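# Fold a napkin diagonally into a flat triangle with two arms

## Task

Fold the napkin along its diagonal so one corner is brought onto the opposite corner, leaving a low, flat triangle whose three points are fully extended and lie flat off the fold line. The whole napkin must rest on the table, clear of both arm bases and their mounting parts, with the matched corners no more than about a thumb's width apart. The lifted corner may be placed or dropped into position, but the attempt fails if the napkin slips out of a gripper while that gripper is travelling sideways fast enough to throw it, even if the other gripper catches it. The fold has to stay in place without the robot holding it. At the end both arms, hands included, must hang in free air touching nothing during the final second after the scene has settled; a scene that never settles counts as a failure.

## Robot and tools

ROBOT. Two arms, left_arm and right_arm, each with a two-finger gripper. The fingers point along the gripper's own +z axis and close along its y axis. end_effector_position is the spot between the finger pads, roughly 1 cm short of the fingertips. Joint ranges in rad, base to hand: waist -2.618 to 3.054, shoulder 0.000 to 3.142, elbow 0.000 to 3.142, wrist pitch -1.571 to 1.571, wrist yaw -1.571 to 1.571, wrist roll -2.094 to 2.094. Elbows never lock fully straight.

FRAME. All poses use one scene frame: origin on the table surface midway between the arms, +z up, +x out over the table, left_arm on the +y side. The names left and right do not mean image sides. Positions are in metres, orientations are quaternions written w first (qw, qx, qy, qz). Reported hand positions can be slightly wrong, more so at long reach, and arms usually settle a centimetre or more from the command, typically below it.

ROW FORMAT. Every moving command uses a row of 16 numbers covering both arms, even if one is idle: left_arm x, y, z, qw, qx, qy, qz, opening, then right_arm in the same order. x, y, z and the quaternion are an absolute target pose for that gripper in the scene frame, not an offset. Opening runs from -1 (closed) to +1 (fully open, 0.094 m). To keep an arm still, resend the exact pose and quaternion from the last result taken before it stopped, plus the opening it should keep. To keep an orientation steady, repeat the same quaternion in every row rather than copying a drifted reported one.

execute_actions(actions): a list of up to 15 actions; each action is a list of up to 15 rows, one row per 1/30 s control step. If fewer than 15 rows are given, the final row is held for the remaining steps. An empty list just returns state and images. A target more than 0.6 m from the gripper's current position along any of its own axes makes that action rejected for both arms; if the first action fails this, or any action is malformed, nothing runs. Each control step clips the commanded pose to within 70 mm and 16 degrees of the measured one, so far targets need several actions; after an action an arm only continues up to its last clipped pose. When both position and orientation cannot be met, position wins.

move(target, speed, blocking): target is one 16-number row of absolute poses and openings. Each gripper travels in a straight line to its pose, both finishing together, taking 0.5 to 10 s (cut off at 10 s). speed is the path's top speed in m/s, 0.002 to 0.5, default 0.25; rotation is capped at twice that in rad/s, taking the shorter way round. Openings are sent at the start. Paths do not avoid obstacles or the other arm, grippers lag and may overshoot speed, especially near full reach. Faster contact and targets deeper past contact hit and press harder. With blocking=false you get a result after 0.5 s; until a result shows the move ended, further rows and moves are refused, so use wait or stop first.

wait(seconds): 0 to 10; arms keep their last command, a running move continues, returns early when it ends. stop(): brakes the current move (needs stopping room; fingers keep moving). zoom_image(camera, region): camera is one of cam_head_left, cam_head_right, cam_high, cam_low, cam_left_wrist, cam_right_wrist (each 504x504); region is [x0, y0, x1, y1] in pixels from the top-left, at most 504 by 504. finished_scene(scene): pass the current scene number to end it permanently; the result reports success and gives the next task, if any. Replying without a tool call ends everything.

RESULTS. The state line lists each gripper's position and quaternion. move adds a move: line with the outcome (done, off_target, moving, held, fault) and active limits: paced means the pose sent was clipped, held means a safety check blocked some steps (the arm may then jump faster than speed). Distances to each pose are shown. Hand target lines show where the controller is now driving each gripper. pose unreachable names an arm whose command was altered or blocked by the clearance check. Action results list step positions; HELD flags steps where an arm's row was held back. grip_measured is the finger opening on the command scale (true metres are the last Joint positions value); each gripper reads off by up to about 1 mm. To hold something, command about 0.03 below grip_measured; less grips more gently. Thin cloth under 2 mm gets reduced force. Joint torques include offsets, friction and noise. The robot keeps holding your last command while you compose a reply.

CAUTIONS. Do not let the arms collide or push each other hard. Avoid drops, slips, slams and heavy pressing; never let the napkin escape a gripper that is moving sideways quickly. Holding loads heats motors: MOTOR HOT warns at 75 °C, 90 °C stops that arm for 10 s, 100 °C makes the arm go limp and fall (OVER-TEMPERATURE FAULT). A FAULT line can cut short waits and moves. Finish by opening the grippers, lifting both clear of the napkin and table, and letting everything settle before ending the scene.

Each tool is called by a JSON object that holds its "op" and its "data".

## Session

{"op": "execute_actions", "data": {"actions": []}}

Scene clock: 0.00 s.
left_arm: end_effector_position=(+0.3949, +0.1003, +0.1231) grip_measured=-0.978 end_effector_quat_wxyz=(+0.264, +0.236, +0.932, -0.080) | right_arm: end_effector_position=(+0.3561, -0.2856, +0.3956) grip_measured=+1.000 end_effector_quat_wxyz=(+0.698, +0.002, +0.716, +0.003)
Joint positions: left_arm=[-0.314  1.508  1.078 -0.598  0.141  0.184  0.001] | right_arm=[ 0.009  1.059  1.031  0.003 -0.001  0.006  0.094]
Joint velocities: left_arm=[-0.002  0.007  0.017  0.007  0.037 -0.051  0.   ] | right_arm=[ 0.007 -0.007 -0.002  0.022 -0.081  0.022  0.   ]
Joint torques (N m, as the arm reports them, + toward a larger angle): no reading
Motor temperatures (°C, as the motors report them): left_arm=[27 29 27 29 27 27] | right_arm=[27 29 27 26 26 26]
Hand target (left_arm): +0.398, +0.099, +0.131; +0.275, +0.237, +0.928, -0.081
Hand target (right_arm): +0.354, -0.286, +0.398; +0.699, +0.001, +0.715, +0.002

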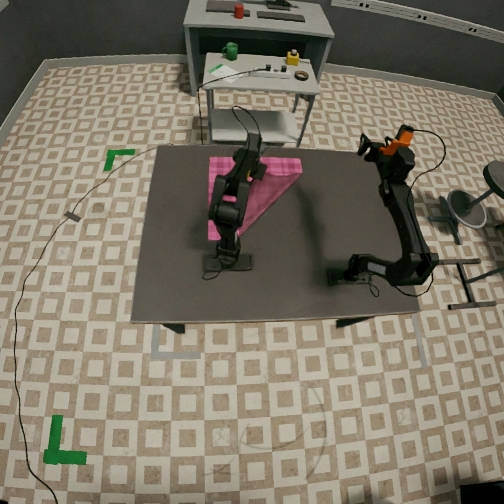

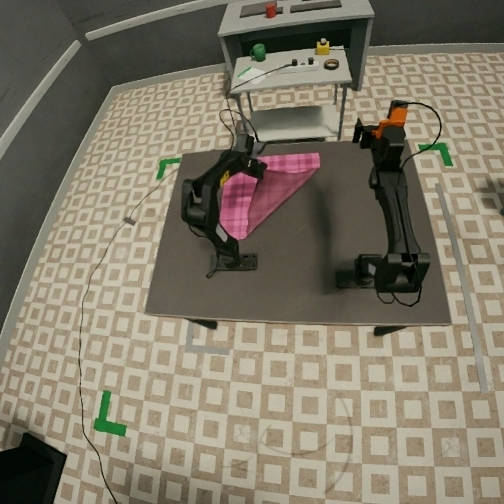

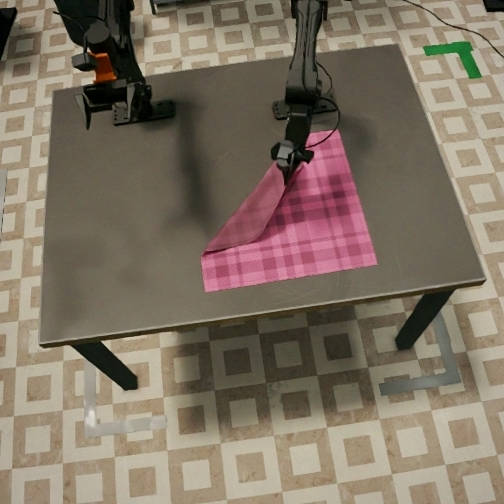

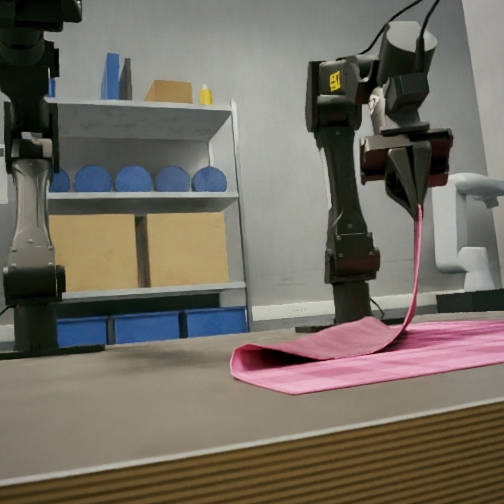

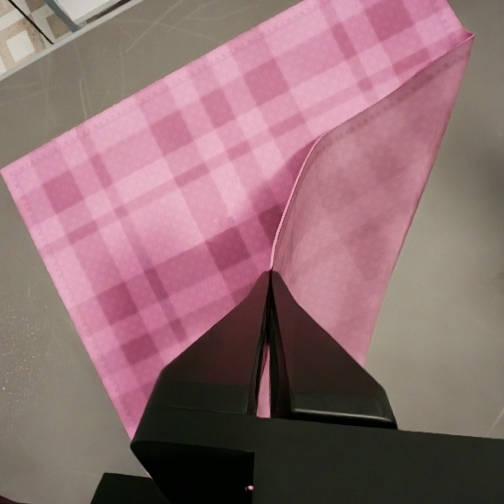

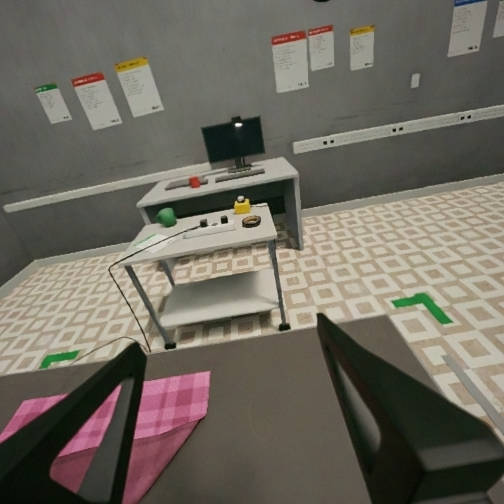

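{"op": "move", "data": {"target": [0.5,0.2,0.13,0.275,0.237,0.928,-0.081,-1,0.354,-0.286,0.398,0.699,0.001,0.715,0.002,1], "speed": 0.1}}

Scene clock: 4.87 s.
left_arm: end_effector_position=(+0.4953, +0.1984, +0.1180) grip_measured=-0.978 end_effector_quat_wxyz=(+0.266, +0.231, +0.932, -0.084) | right_arm: end_effector_position=(+0.3561, -0.2856, +0.3956) grip_measured=+1.000 end_effector_quat_wxyz=(+0.698, +0.002, +0.716, +0.003)
Joint positions: left_arm=[ 0.016  1.863  1.462 -0.689  0.308  0.465  0.001] | right_arm=[ 0.009  1.059  1.031  0.003 -0.001  0.006  0.094]
Joint velocities: left_arm=[ 0.017 -0.007 -0.002 -0.051  0.051  0.007 -0.   ] | right_arm=[-0.002 -0.012  0.007  0.022 -0.051  0.11   0.   ]
Joint torques (N m, as the arm reports them, + toward a larger angle): left_arm=[ 0.55 -7.96  8.36  1.18  0.3   0.01] | right_arm=[-0.15 -3.22  8.61  2.33 -0.03 -0.02]
Motor temperatures (°C, as the motors report them): left_arm=[27 29 28 29 27 27] | right_arm=[27 29 28 27 26 26]
Hand target (left_arm): +0.502, +0.198, +0.129; +0.278, +0.235, +0.927, -0.086
Hand target (right_arm): +0.354, -0.286, +0.398; +0.699, +0.001, +0.715, +0.002
Off the commanded pose (left_arm): 0.013 m, 1 deg.
Off the commanded pose (right_arm): 0.003 m, 0 deg.
move: off_target (left_arm)

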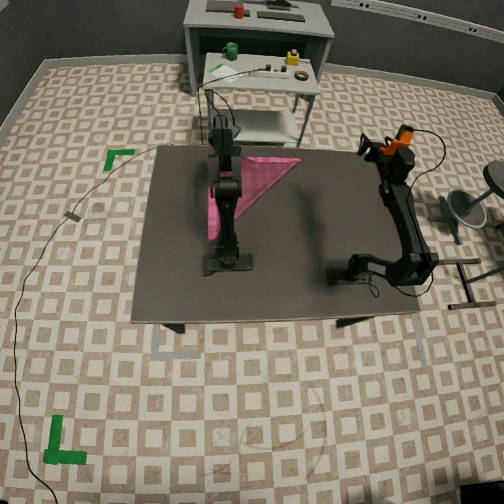

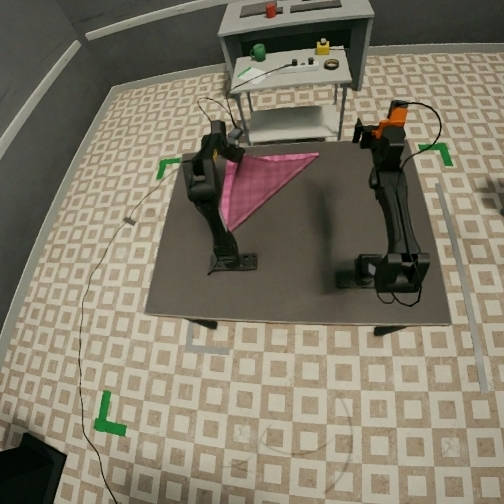

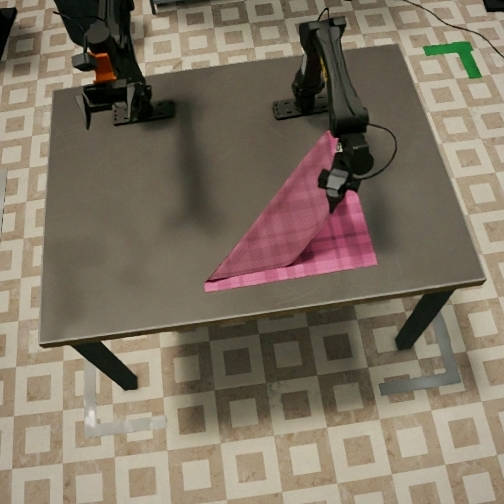

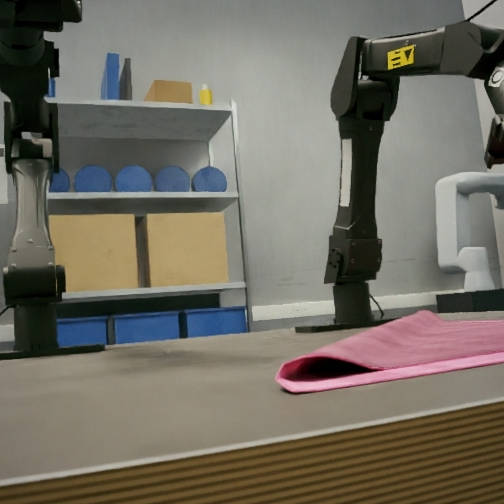

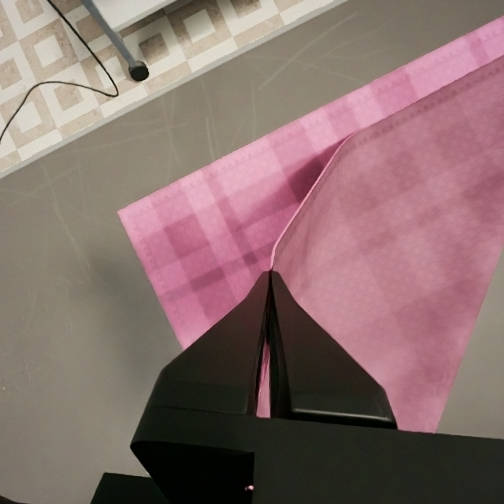

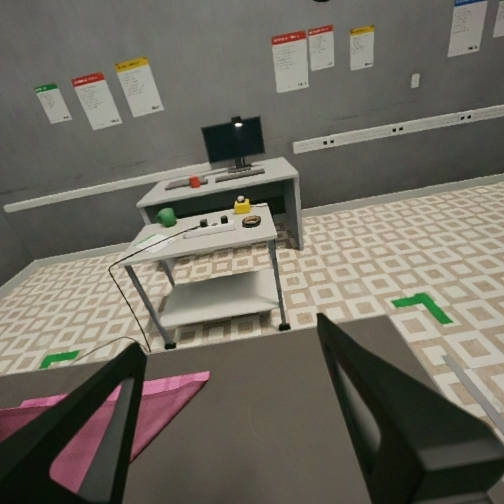

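{"op": "move", "data": {"target": [0.545,0.26,0.08,0.275,0.237,0.928,-0.081,-1,0.354,-0.286,0.398,0.699,0.001,0.715,0.002,1], "speed": 0.08}}

{"op": "zoom_image", "data": {"camera": "cam_high", "region": [190,110,420,310]}}

Scene clock: 8.93 s.
left_arm: end_effector_position=(+0.5339, +0.2579, +0.0657) grip_measured=-0.978 end_effector_quat_wxyz=(+0.255, +0.230, +0.935, -0.085) | right_arm: end_effector_position=(+0.3561, -0.2856, +0.3956) grip_measured=+1.000 end_effector_quat_wxyz=(+0.698, +0.002, +0.716, +0.003)
Joint positions: left_arm=[ 0.149  2.104  1.609 -0.66   0.361  0.595  0.001] | right_arm=[ 0.009  1.059  1.031  0.003 -0.001  0.006  0.094]
Joint velocities: left_arm=[-0.012 -0.002  0.027  0.022 -0.022  0.095 -0.001] | right_arm=[-0.007 -0.002  0.037 -0.022 -0.125 -0.007  0.   ]
Joint torques (N m, as the arm reports them, + toward a larger angle): left_arm=[ 0.42 -9.8   8.    1.17  0.29  0.01] | right_arm=[-0.18 -3.19  8.66  2.34 -0.04 -0.01]
Motor temperatures (°C, as the motors report them): left_arm=[27 30 28 30 27 27] | right_arm=[27 29 28 28 26 26]
Hand target (left_arm): +0.545, +0.259, +0.080; +0.277, +0.236, +0.928, -0.083
Hand target (right_arm): +0.354, -0.286, +0.398; +0.699, +0.001, +0.715, +0.002
Off the commanded pose (left_arm): 0.018 m, 3 deg.
Off the commanded pose (right_arm): 0.003 m, 0 deg.
move: off_target (left_arm)

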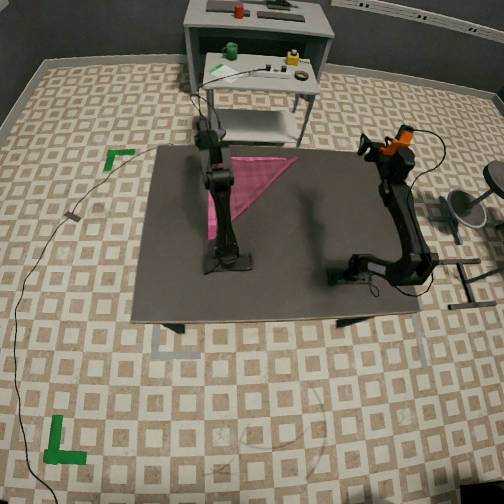

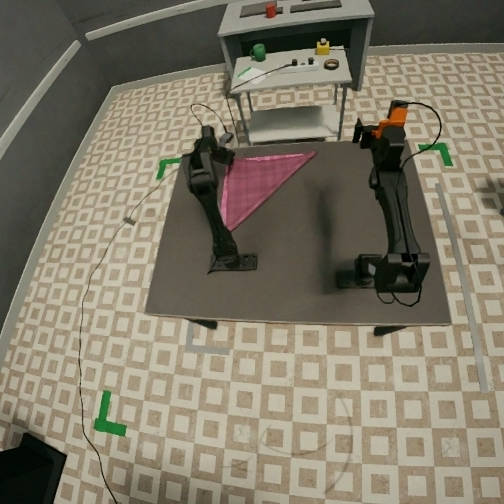

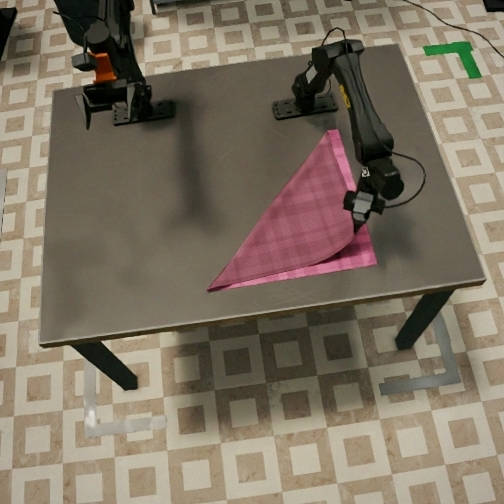

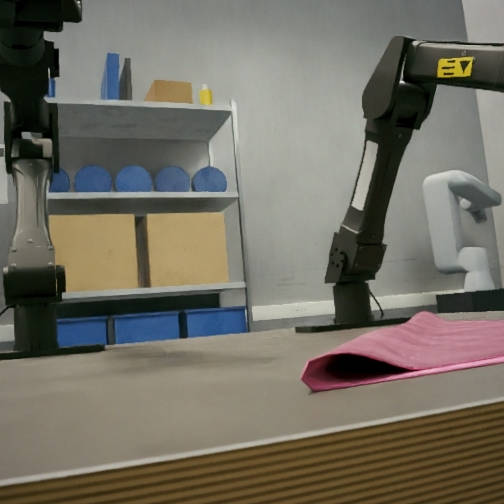

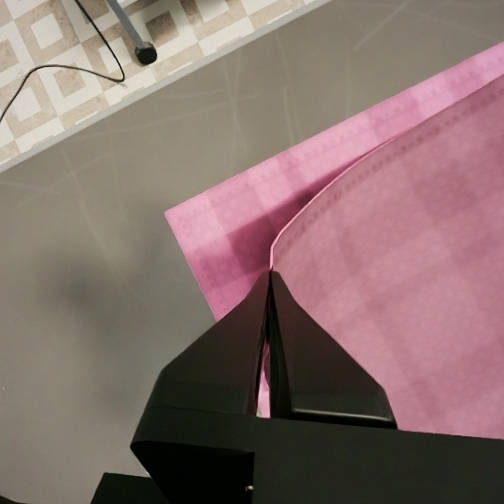

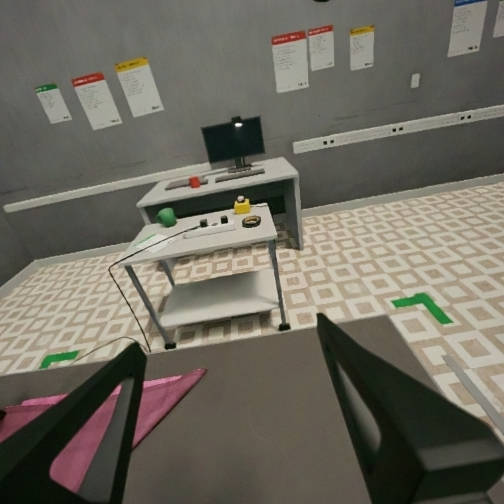

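Region (190, 110, 420, 310) of cam_high's 504x504 image, scaled by 2.191, with more detail than that image has; it fills the top 438 rows of this view, and the rest is white.

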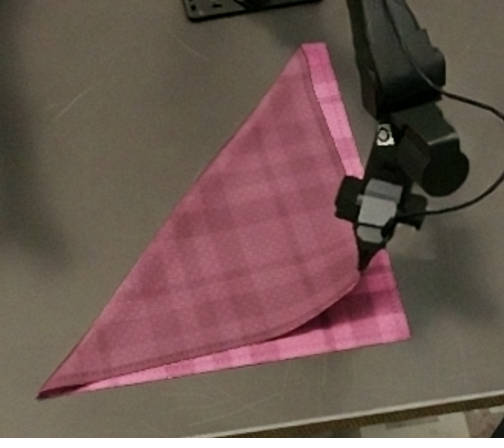

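{"op": "move", "data": {"target": [0.585,0.27,0.065,0.275,0.237,0.928,-0.081,-1,0.354,-0.286,0.398,0.699,0.001,0.715,0.002,1], "speed": 0.05}}

{"op": "zoom_image", "data": {"camera": "cam_high", "region": [190,110,420,310]}}

Scene clock: 11.33 s.
left_arm: end_effector_position=(+0.5791, +0.2662, +0.0521) grip_measured=-0.978 end_effector_quat_wxyz=(+0.262, +0.236, +0.932, -0.081) | right_arm: end_effector_position=(+0.3561, -0.2856, +0.3956) grip_measured=+1.000 end_effector_quat_wxyz=(+0.698, +0.002, +0.716, +0.003)
Joint positions: left_arm=[ 0.149  2.289  1.849 -0.699  0.363  0.604  0.001] | right_arm=[ 0.009  1.059  1.031  0.003 -0.001  0.006  0.094]
Joint velocities: left_arm=[ 0.002 -0.002  0.012 -0.022  0.051 -0.007  0.001] | right_arm=[-0.012 -0.002 -0.007 -0.022 -0.007 -0.022  0.   ]
Joint torques (N m, as the arm reports them, + toward a larger angle): left_arm=[  0.75 -11.24   8.36   1.01   0.29   0.04] | right_arm=[-0.15 -3.22  8.61  2.34 -0.05 -0.02]
Motor temperatures (°C, as the motors report them): left_arm=[27 30 29 30 27 27] | right_arm=[27 29 29 29 26 26]
Hand target (left_arm): +0.585, +0.270, +0.064; +0.275, +0.237, +0.928, -0.081
Hand target (right_arm): +0.354, -0.286, +0.398; +0.699, +0.001, +0.715, +0.002
Off the commanded pose (left_arm): 0.015 m, 2 deg.
Off the commanded pose (right_arm): 0.003 m, 0 deg.
move: off_target (left_arm)

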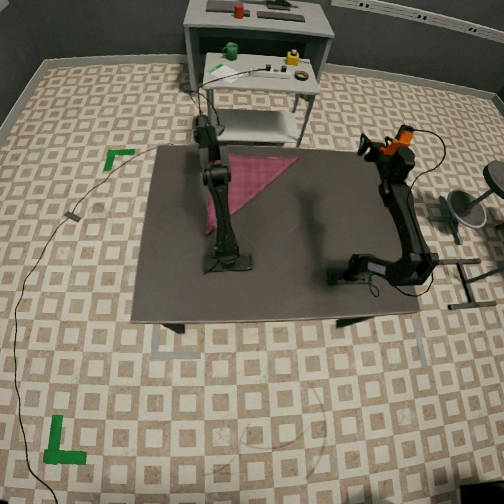

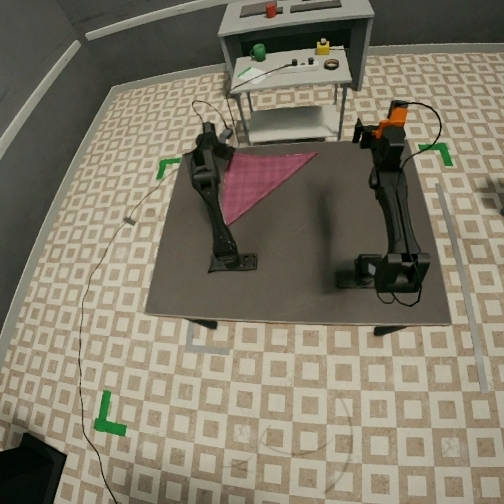

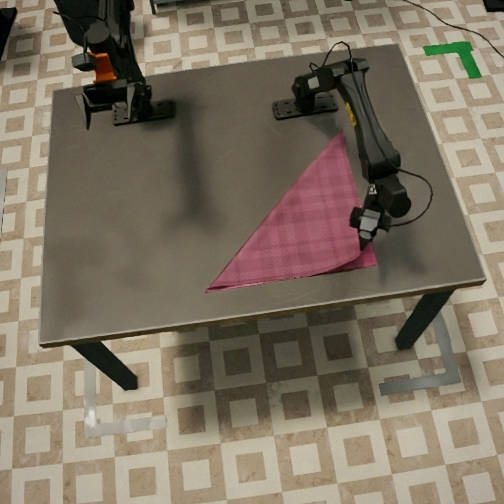

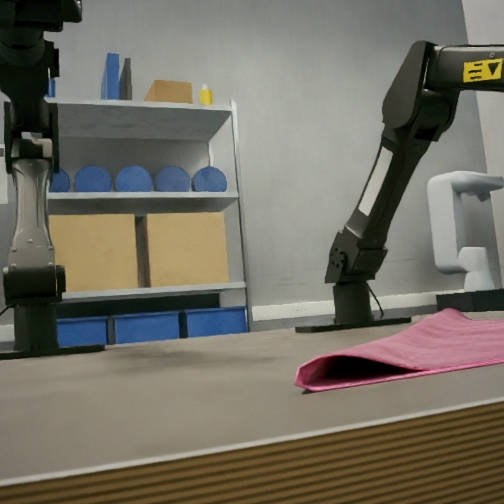

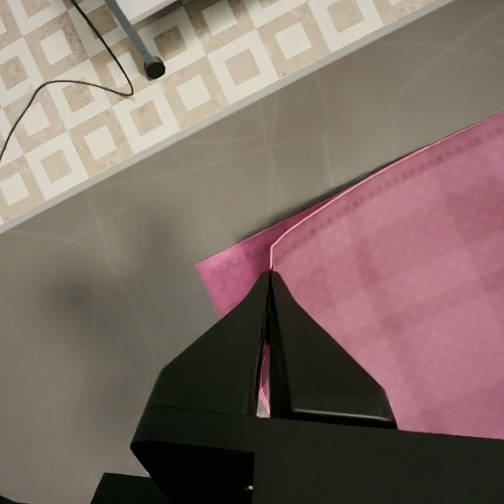

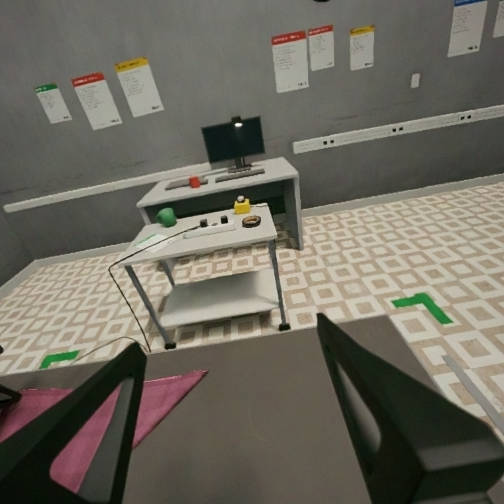

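Region (190, 110, 420, 310) of cam_high's 504x504 image, scaled by 2.191, with more detail than that image has; it fills the top 438 rows of this view, and the rest is white.

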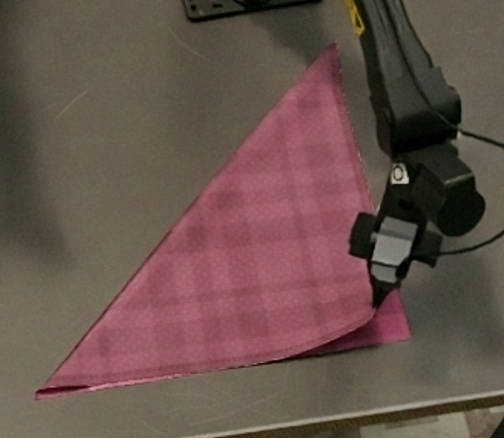

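{"op": "move", "data": {"target": [0.572,0.283,0.055,0.275,0.237,0.928,-0.081,-1,0.354,-0.286,0.398,0.699,0.001,0.715,0.002,1], "speed": 0.04}}

{"op": "zoom_image", "data": {"camera": "cam_high", "region": [190,110,420,310]}}

Scene clock: 13.23 s.
left_arm: end_effector_position=(+0.5704, +0.2836, +0.0407) grip_measured=-0.978 end_effector_quat_wxyz=(+0.258, +0.232, +0.934, -0.082) | right_arm: end_effector_position=(+0.3561, -0.2856, +0.3956) grip_measured=+1.000 end_effector_quat_wxyz=(+0.698, +0.002, +0.716, +0.003)
Joint positions: left_arm=[ 0.188  2.289  1.809 -0.681  0.376  0.636  0.001] | right_arm=[ 0.009  1.059  1.031  0.003 -0.001  0.006  0.094]
Joint velocities: left_arm=[ 0.002 -0.007 -0.012  0.022 -0.022  0.037 -0.001] | right_arm=[-0.017 -0.012  0.007 -0.051 -0.022  0.051  0.   ]
Joint torques (N m, as the arm reports them, + toward a larger angle): left_arm=[  0.37 -13.34   5.24   1.2    0.28   0.05] | right_arm=[-0.15 -3.14  8.7   2.35 -0.03 -0.03]
Motor temperatures (°C, as the motors report them): left_arm=[27 31 29 30 27 27] | right_arm=[27 29 29 29 26 26]
Hand target (left_arm): +0.572, +0.283, +0.055; +0.275, +0.237, +0.928, -0.082
Hand target (right_arm): +0.354, -0.286, +0.398; +0.699, +0.001, +0.715, +0.002
Off the commanded pose (left_arm): 0.014 m, 2 deg.
Off the commanded pose (right_arm): 0.003 m, 0 deg.
move: off_target (left_arm)

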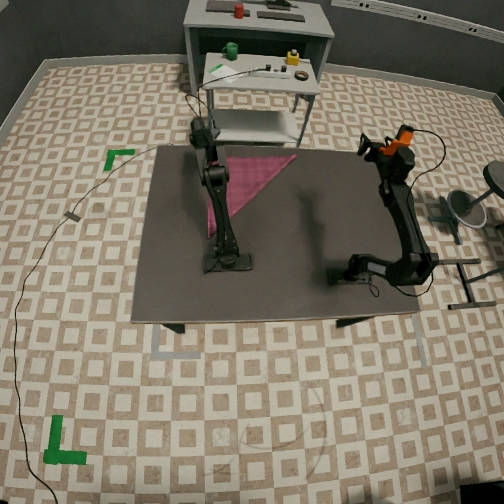

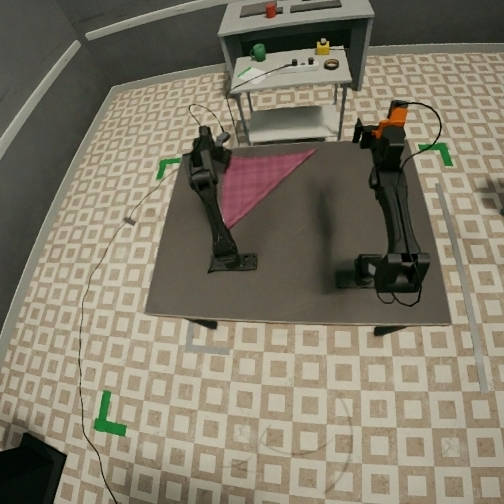

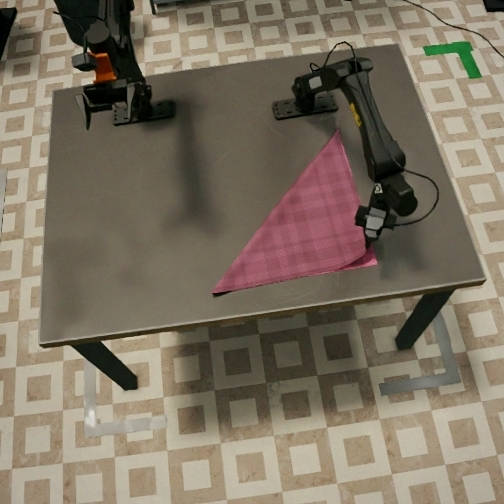

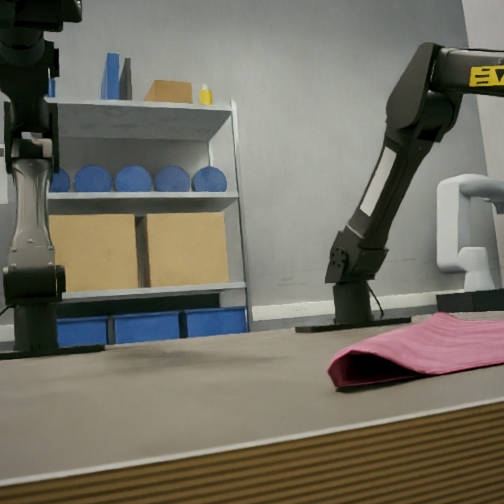

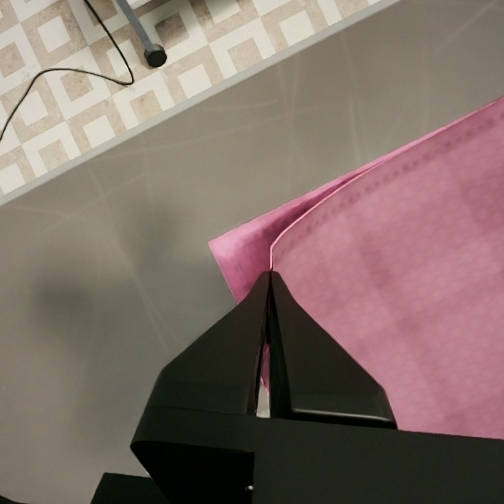

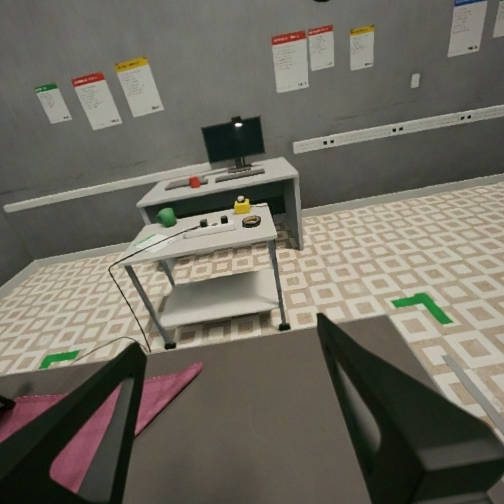

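Region (190, 110, 420, 310) of cam_high's 504x504 image, scaled by 2.191, with more detail than that image has; it fills the top 438 rows of this view, and the rest is white.

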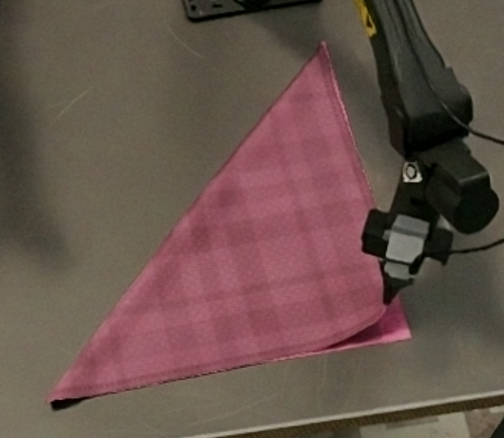

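{"op": "move", "data": {"target": [0.575,0.272,0.055,0.275,0.237,0.928,-0.081,-1,0.354,-0.286,0.398,0.699,0.001,0.715,0.002,1], "speed": 0.03}}

{"op": "zoom_image", "data": {"camera": "cam_high", "region": [190,110,420,310]}}

Scene clock: 15.27 s.
left_arm: end_effector_position=(+0.5734, +0.2753, +0.0418) grip_measured=-0.978 end_effector_quat_wxyz=(+0.261, +0.236, +0.932, -0.084) | right_arm: end_effector_position=(+0.3561, -0.2856, +0.3956) grip_measured=+1.000 end_effector_quat_wxyz=(+0.698, +0.002, +0.716, +0.003)
Joint positions: left_arm=[ 0.172  2.289  1.809 -0.671  0.377  0.626  0.001] | right_arm=[ 0.009  1.059  1.031  0.003 -0.001  0.006  0.094]
Joint velocities: left_arm=[-0.002  0.022  0.012  0.037  0.007  0.007 -0.   ] | right_arm=[ 0.007  0.007 -0.002  0.022 -0.022  0.007  0.   ]
Joint torques (N m, as the arm reports them, + toward a larger angle): left_arm=[ -0.33 -13.14   5.11   1.25   0.19  -0.11] | right_arm=[-0.15 -3.24  8.65  2.34 -0.04 -0.01]
Motor temperatures (°C, as the motors report them): left_arm=[27 32 29 30 27 27] | right_arm=[27 29 29 29 26 26]
Hand target (left_arm): +0.575, +0.272, +0.055; +0.274, +0.238, +0.928, -0.081
Hand target (right_arm): +0.354, -0.286, +0.398; +0.699, +0.001, +0.715, +0.002
Off the commanded pose (left_arm): 0.014 m, 2 deg.
Off the commanded pose (right_arm): 0.003 m, 0 deg.
move: off_target (left_arm)

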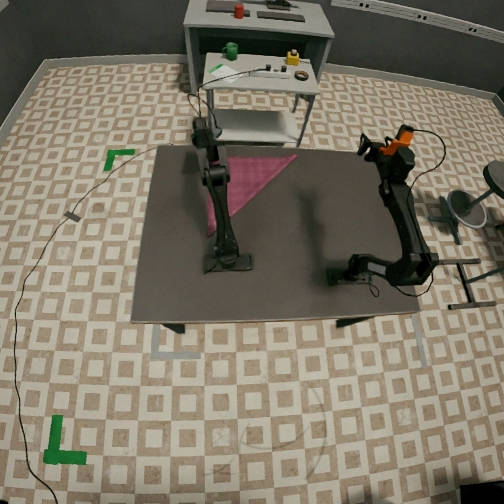

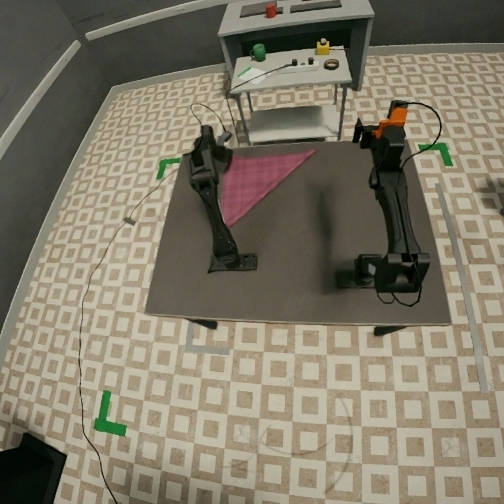

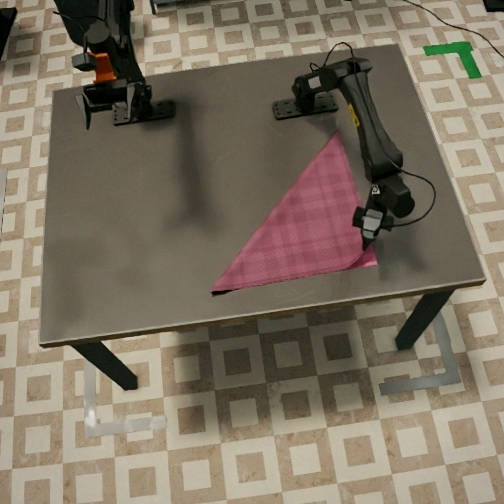

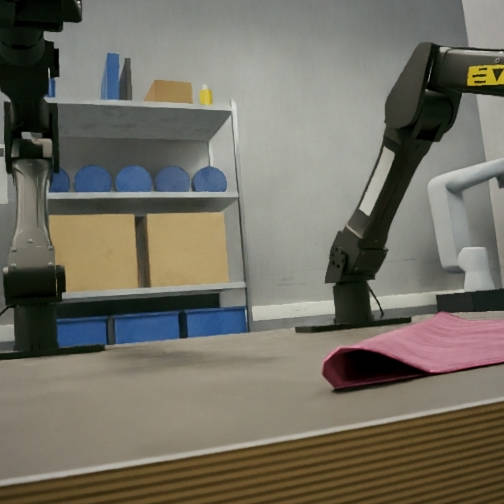

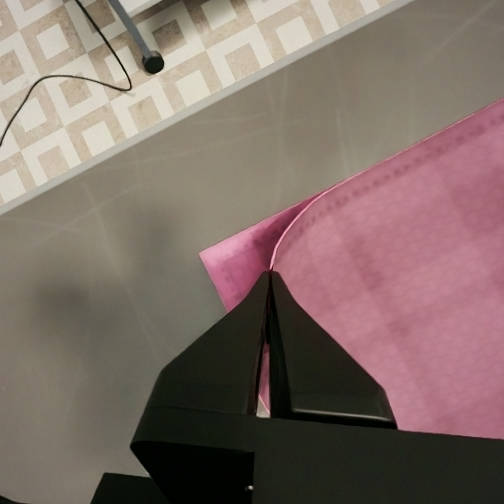

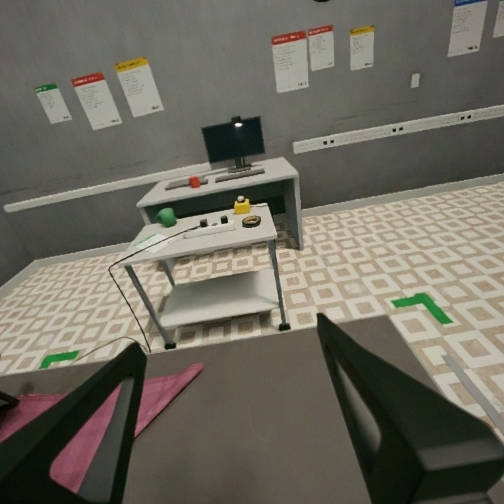

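Region (190, 110, 420, 310) of cam_high's 504x504 image, scaled by 2.191, with more detail than that image has; it fills the top 438 rows of this view, and the rest is white.

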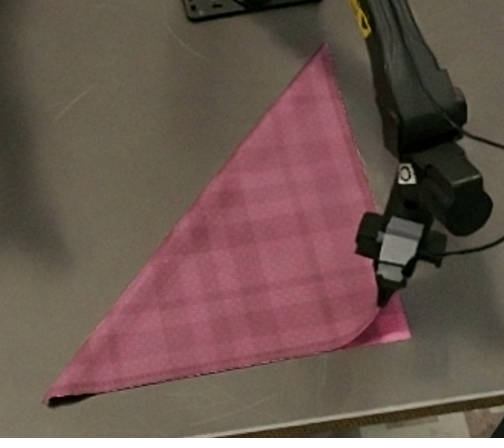

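{"op": "move", "data": {"target": [0.574,0.26,0.066,0.275,0.237,0.928,-0.081,-1,0.354,-0.286,0.398,0.699,0.001,0.715,0.002,1], "speed": 0.03}}

{"op": "zoom_image", "data": {"camera": "cam_high", "region": [190,110,420,310]}}

Scene clock: 17.50 s.
left_arm: end_effector_position=(+0.5760, +0.2639, +0.0535) grip_measured=-0.978 end_effector_quat_wxyz=(+0.268, +0.236, +0.930, -0.083) | right_arm: end_effector_position=(+0.3561, -0.2856, +0.3956) grip_measured=+1.000 end_effector_quat_wxyz=(+0.698, +0.002, +0.716, +0.003)
Joint positions: left_arm=[ 0.148  2.266  1.809 -0.672  0.37   0.602  0.001] | right_arm=[ 0.009  1.059  1.031  0.003 -0.001  0.006  0.094]
Joint velocities: left_arm=[ 0.002 -0.022 -0.017 -0.007  0.022 -0.066  0.   ] | right_arm=[-0.012  0.017 -0.012 -0.022  0.051 -0.037  0.   ]
Joint torques (N m, as the arm reports them, + toward a larger angle): left_arm=[ -0.52 -12.99   5.45   1.06   0.14  -0.14] | right_arm=[-0.12 -3.19  8.62  2.34 -0.05 -0.03]
Motor temperatures (°C, as the motors report them): left_arm=[27 32 29 30 27 27] | right_arm=[27 29 29 29 26 26]
Hand target (left_arm): +0.574, +0.260, +0.066; +0.275, +0.237, +0.928, -0.081
Hand target (right_arm): +0.354, -0.286, +0.398; +0.699, +0.001, +0.715, +0.002
Off the commanded pose (left_arm): 0.013 m, 1 deg.
Off the commanded pose (right_arm): 0.003 m, 0 deg.
move: off_target (left_arm)

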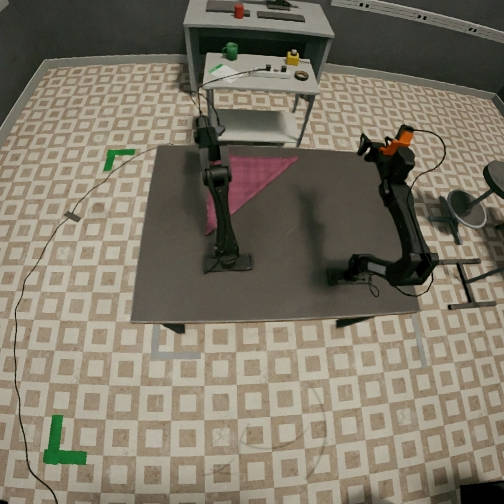

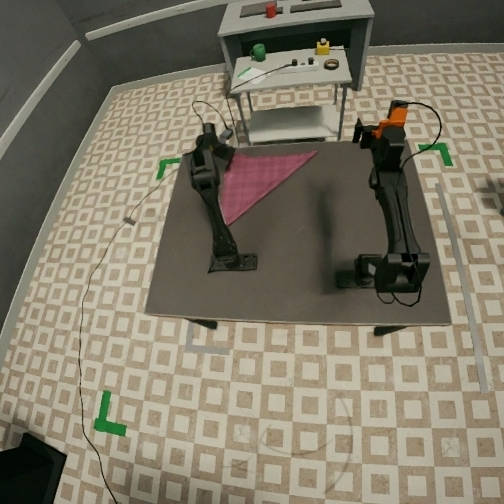

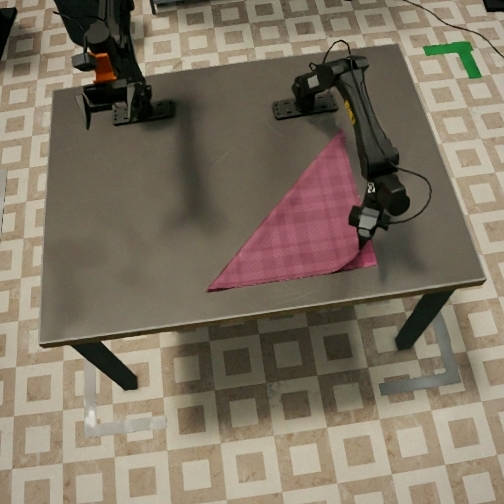

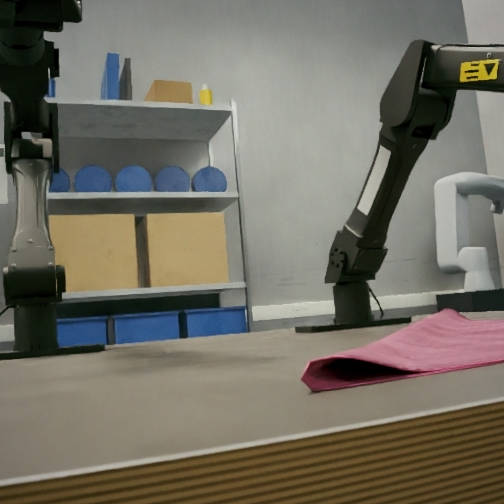

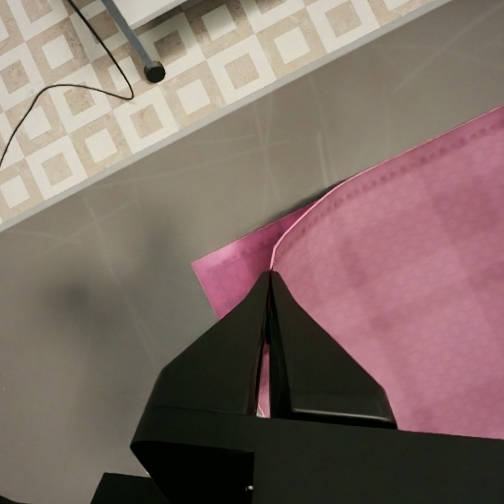

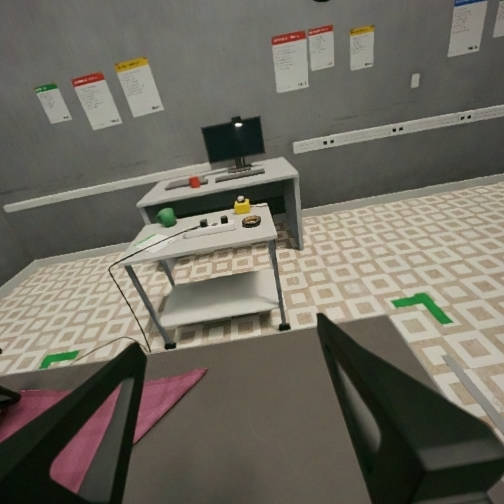

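Region (190, 110, 420, 310) of cam_high's 504x504 image, scaled by 2.191, with more detail than that image has; it fills the top 438 rows of this view, and the rest is white.

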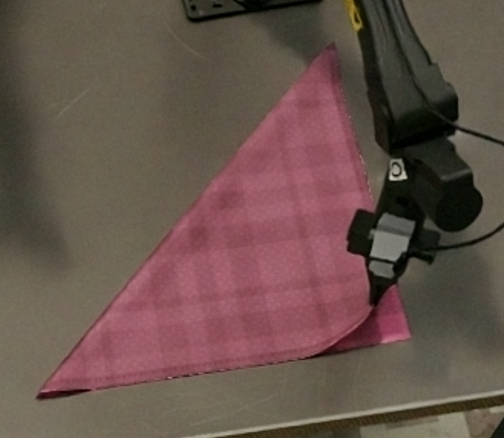

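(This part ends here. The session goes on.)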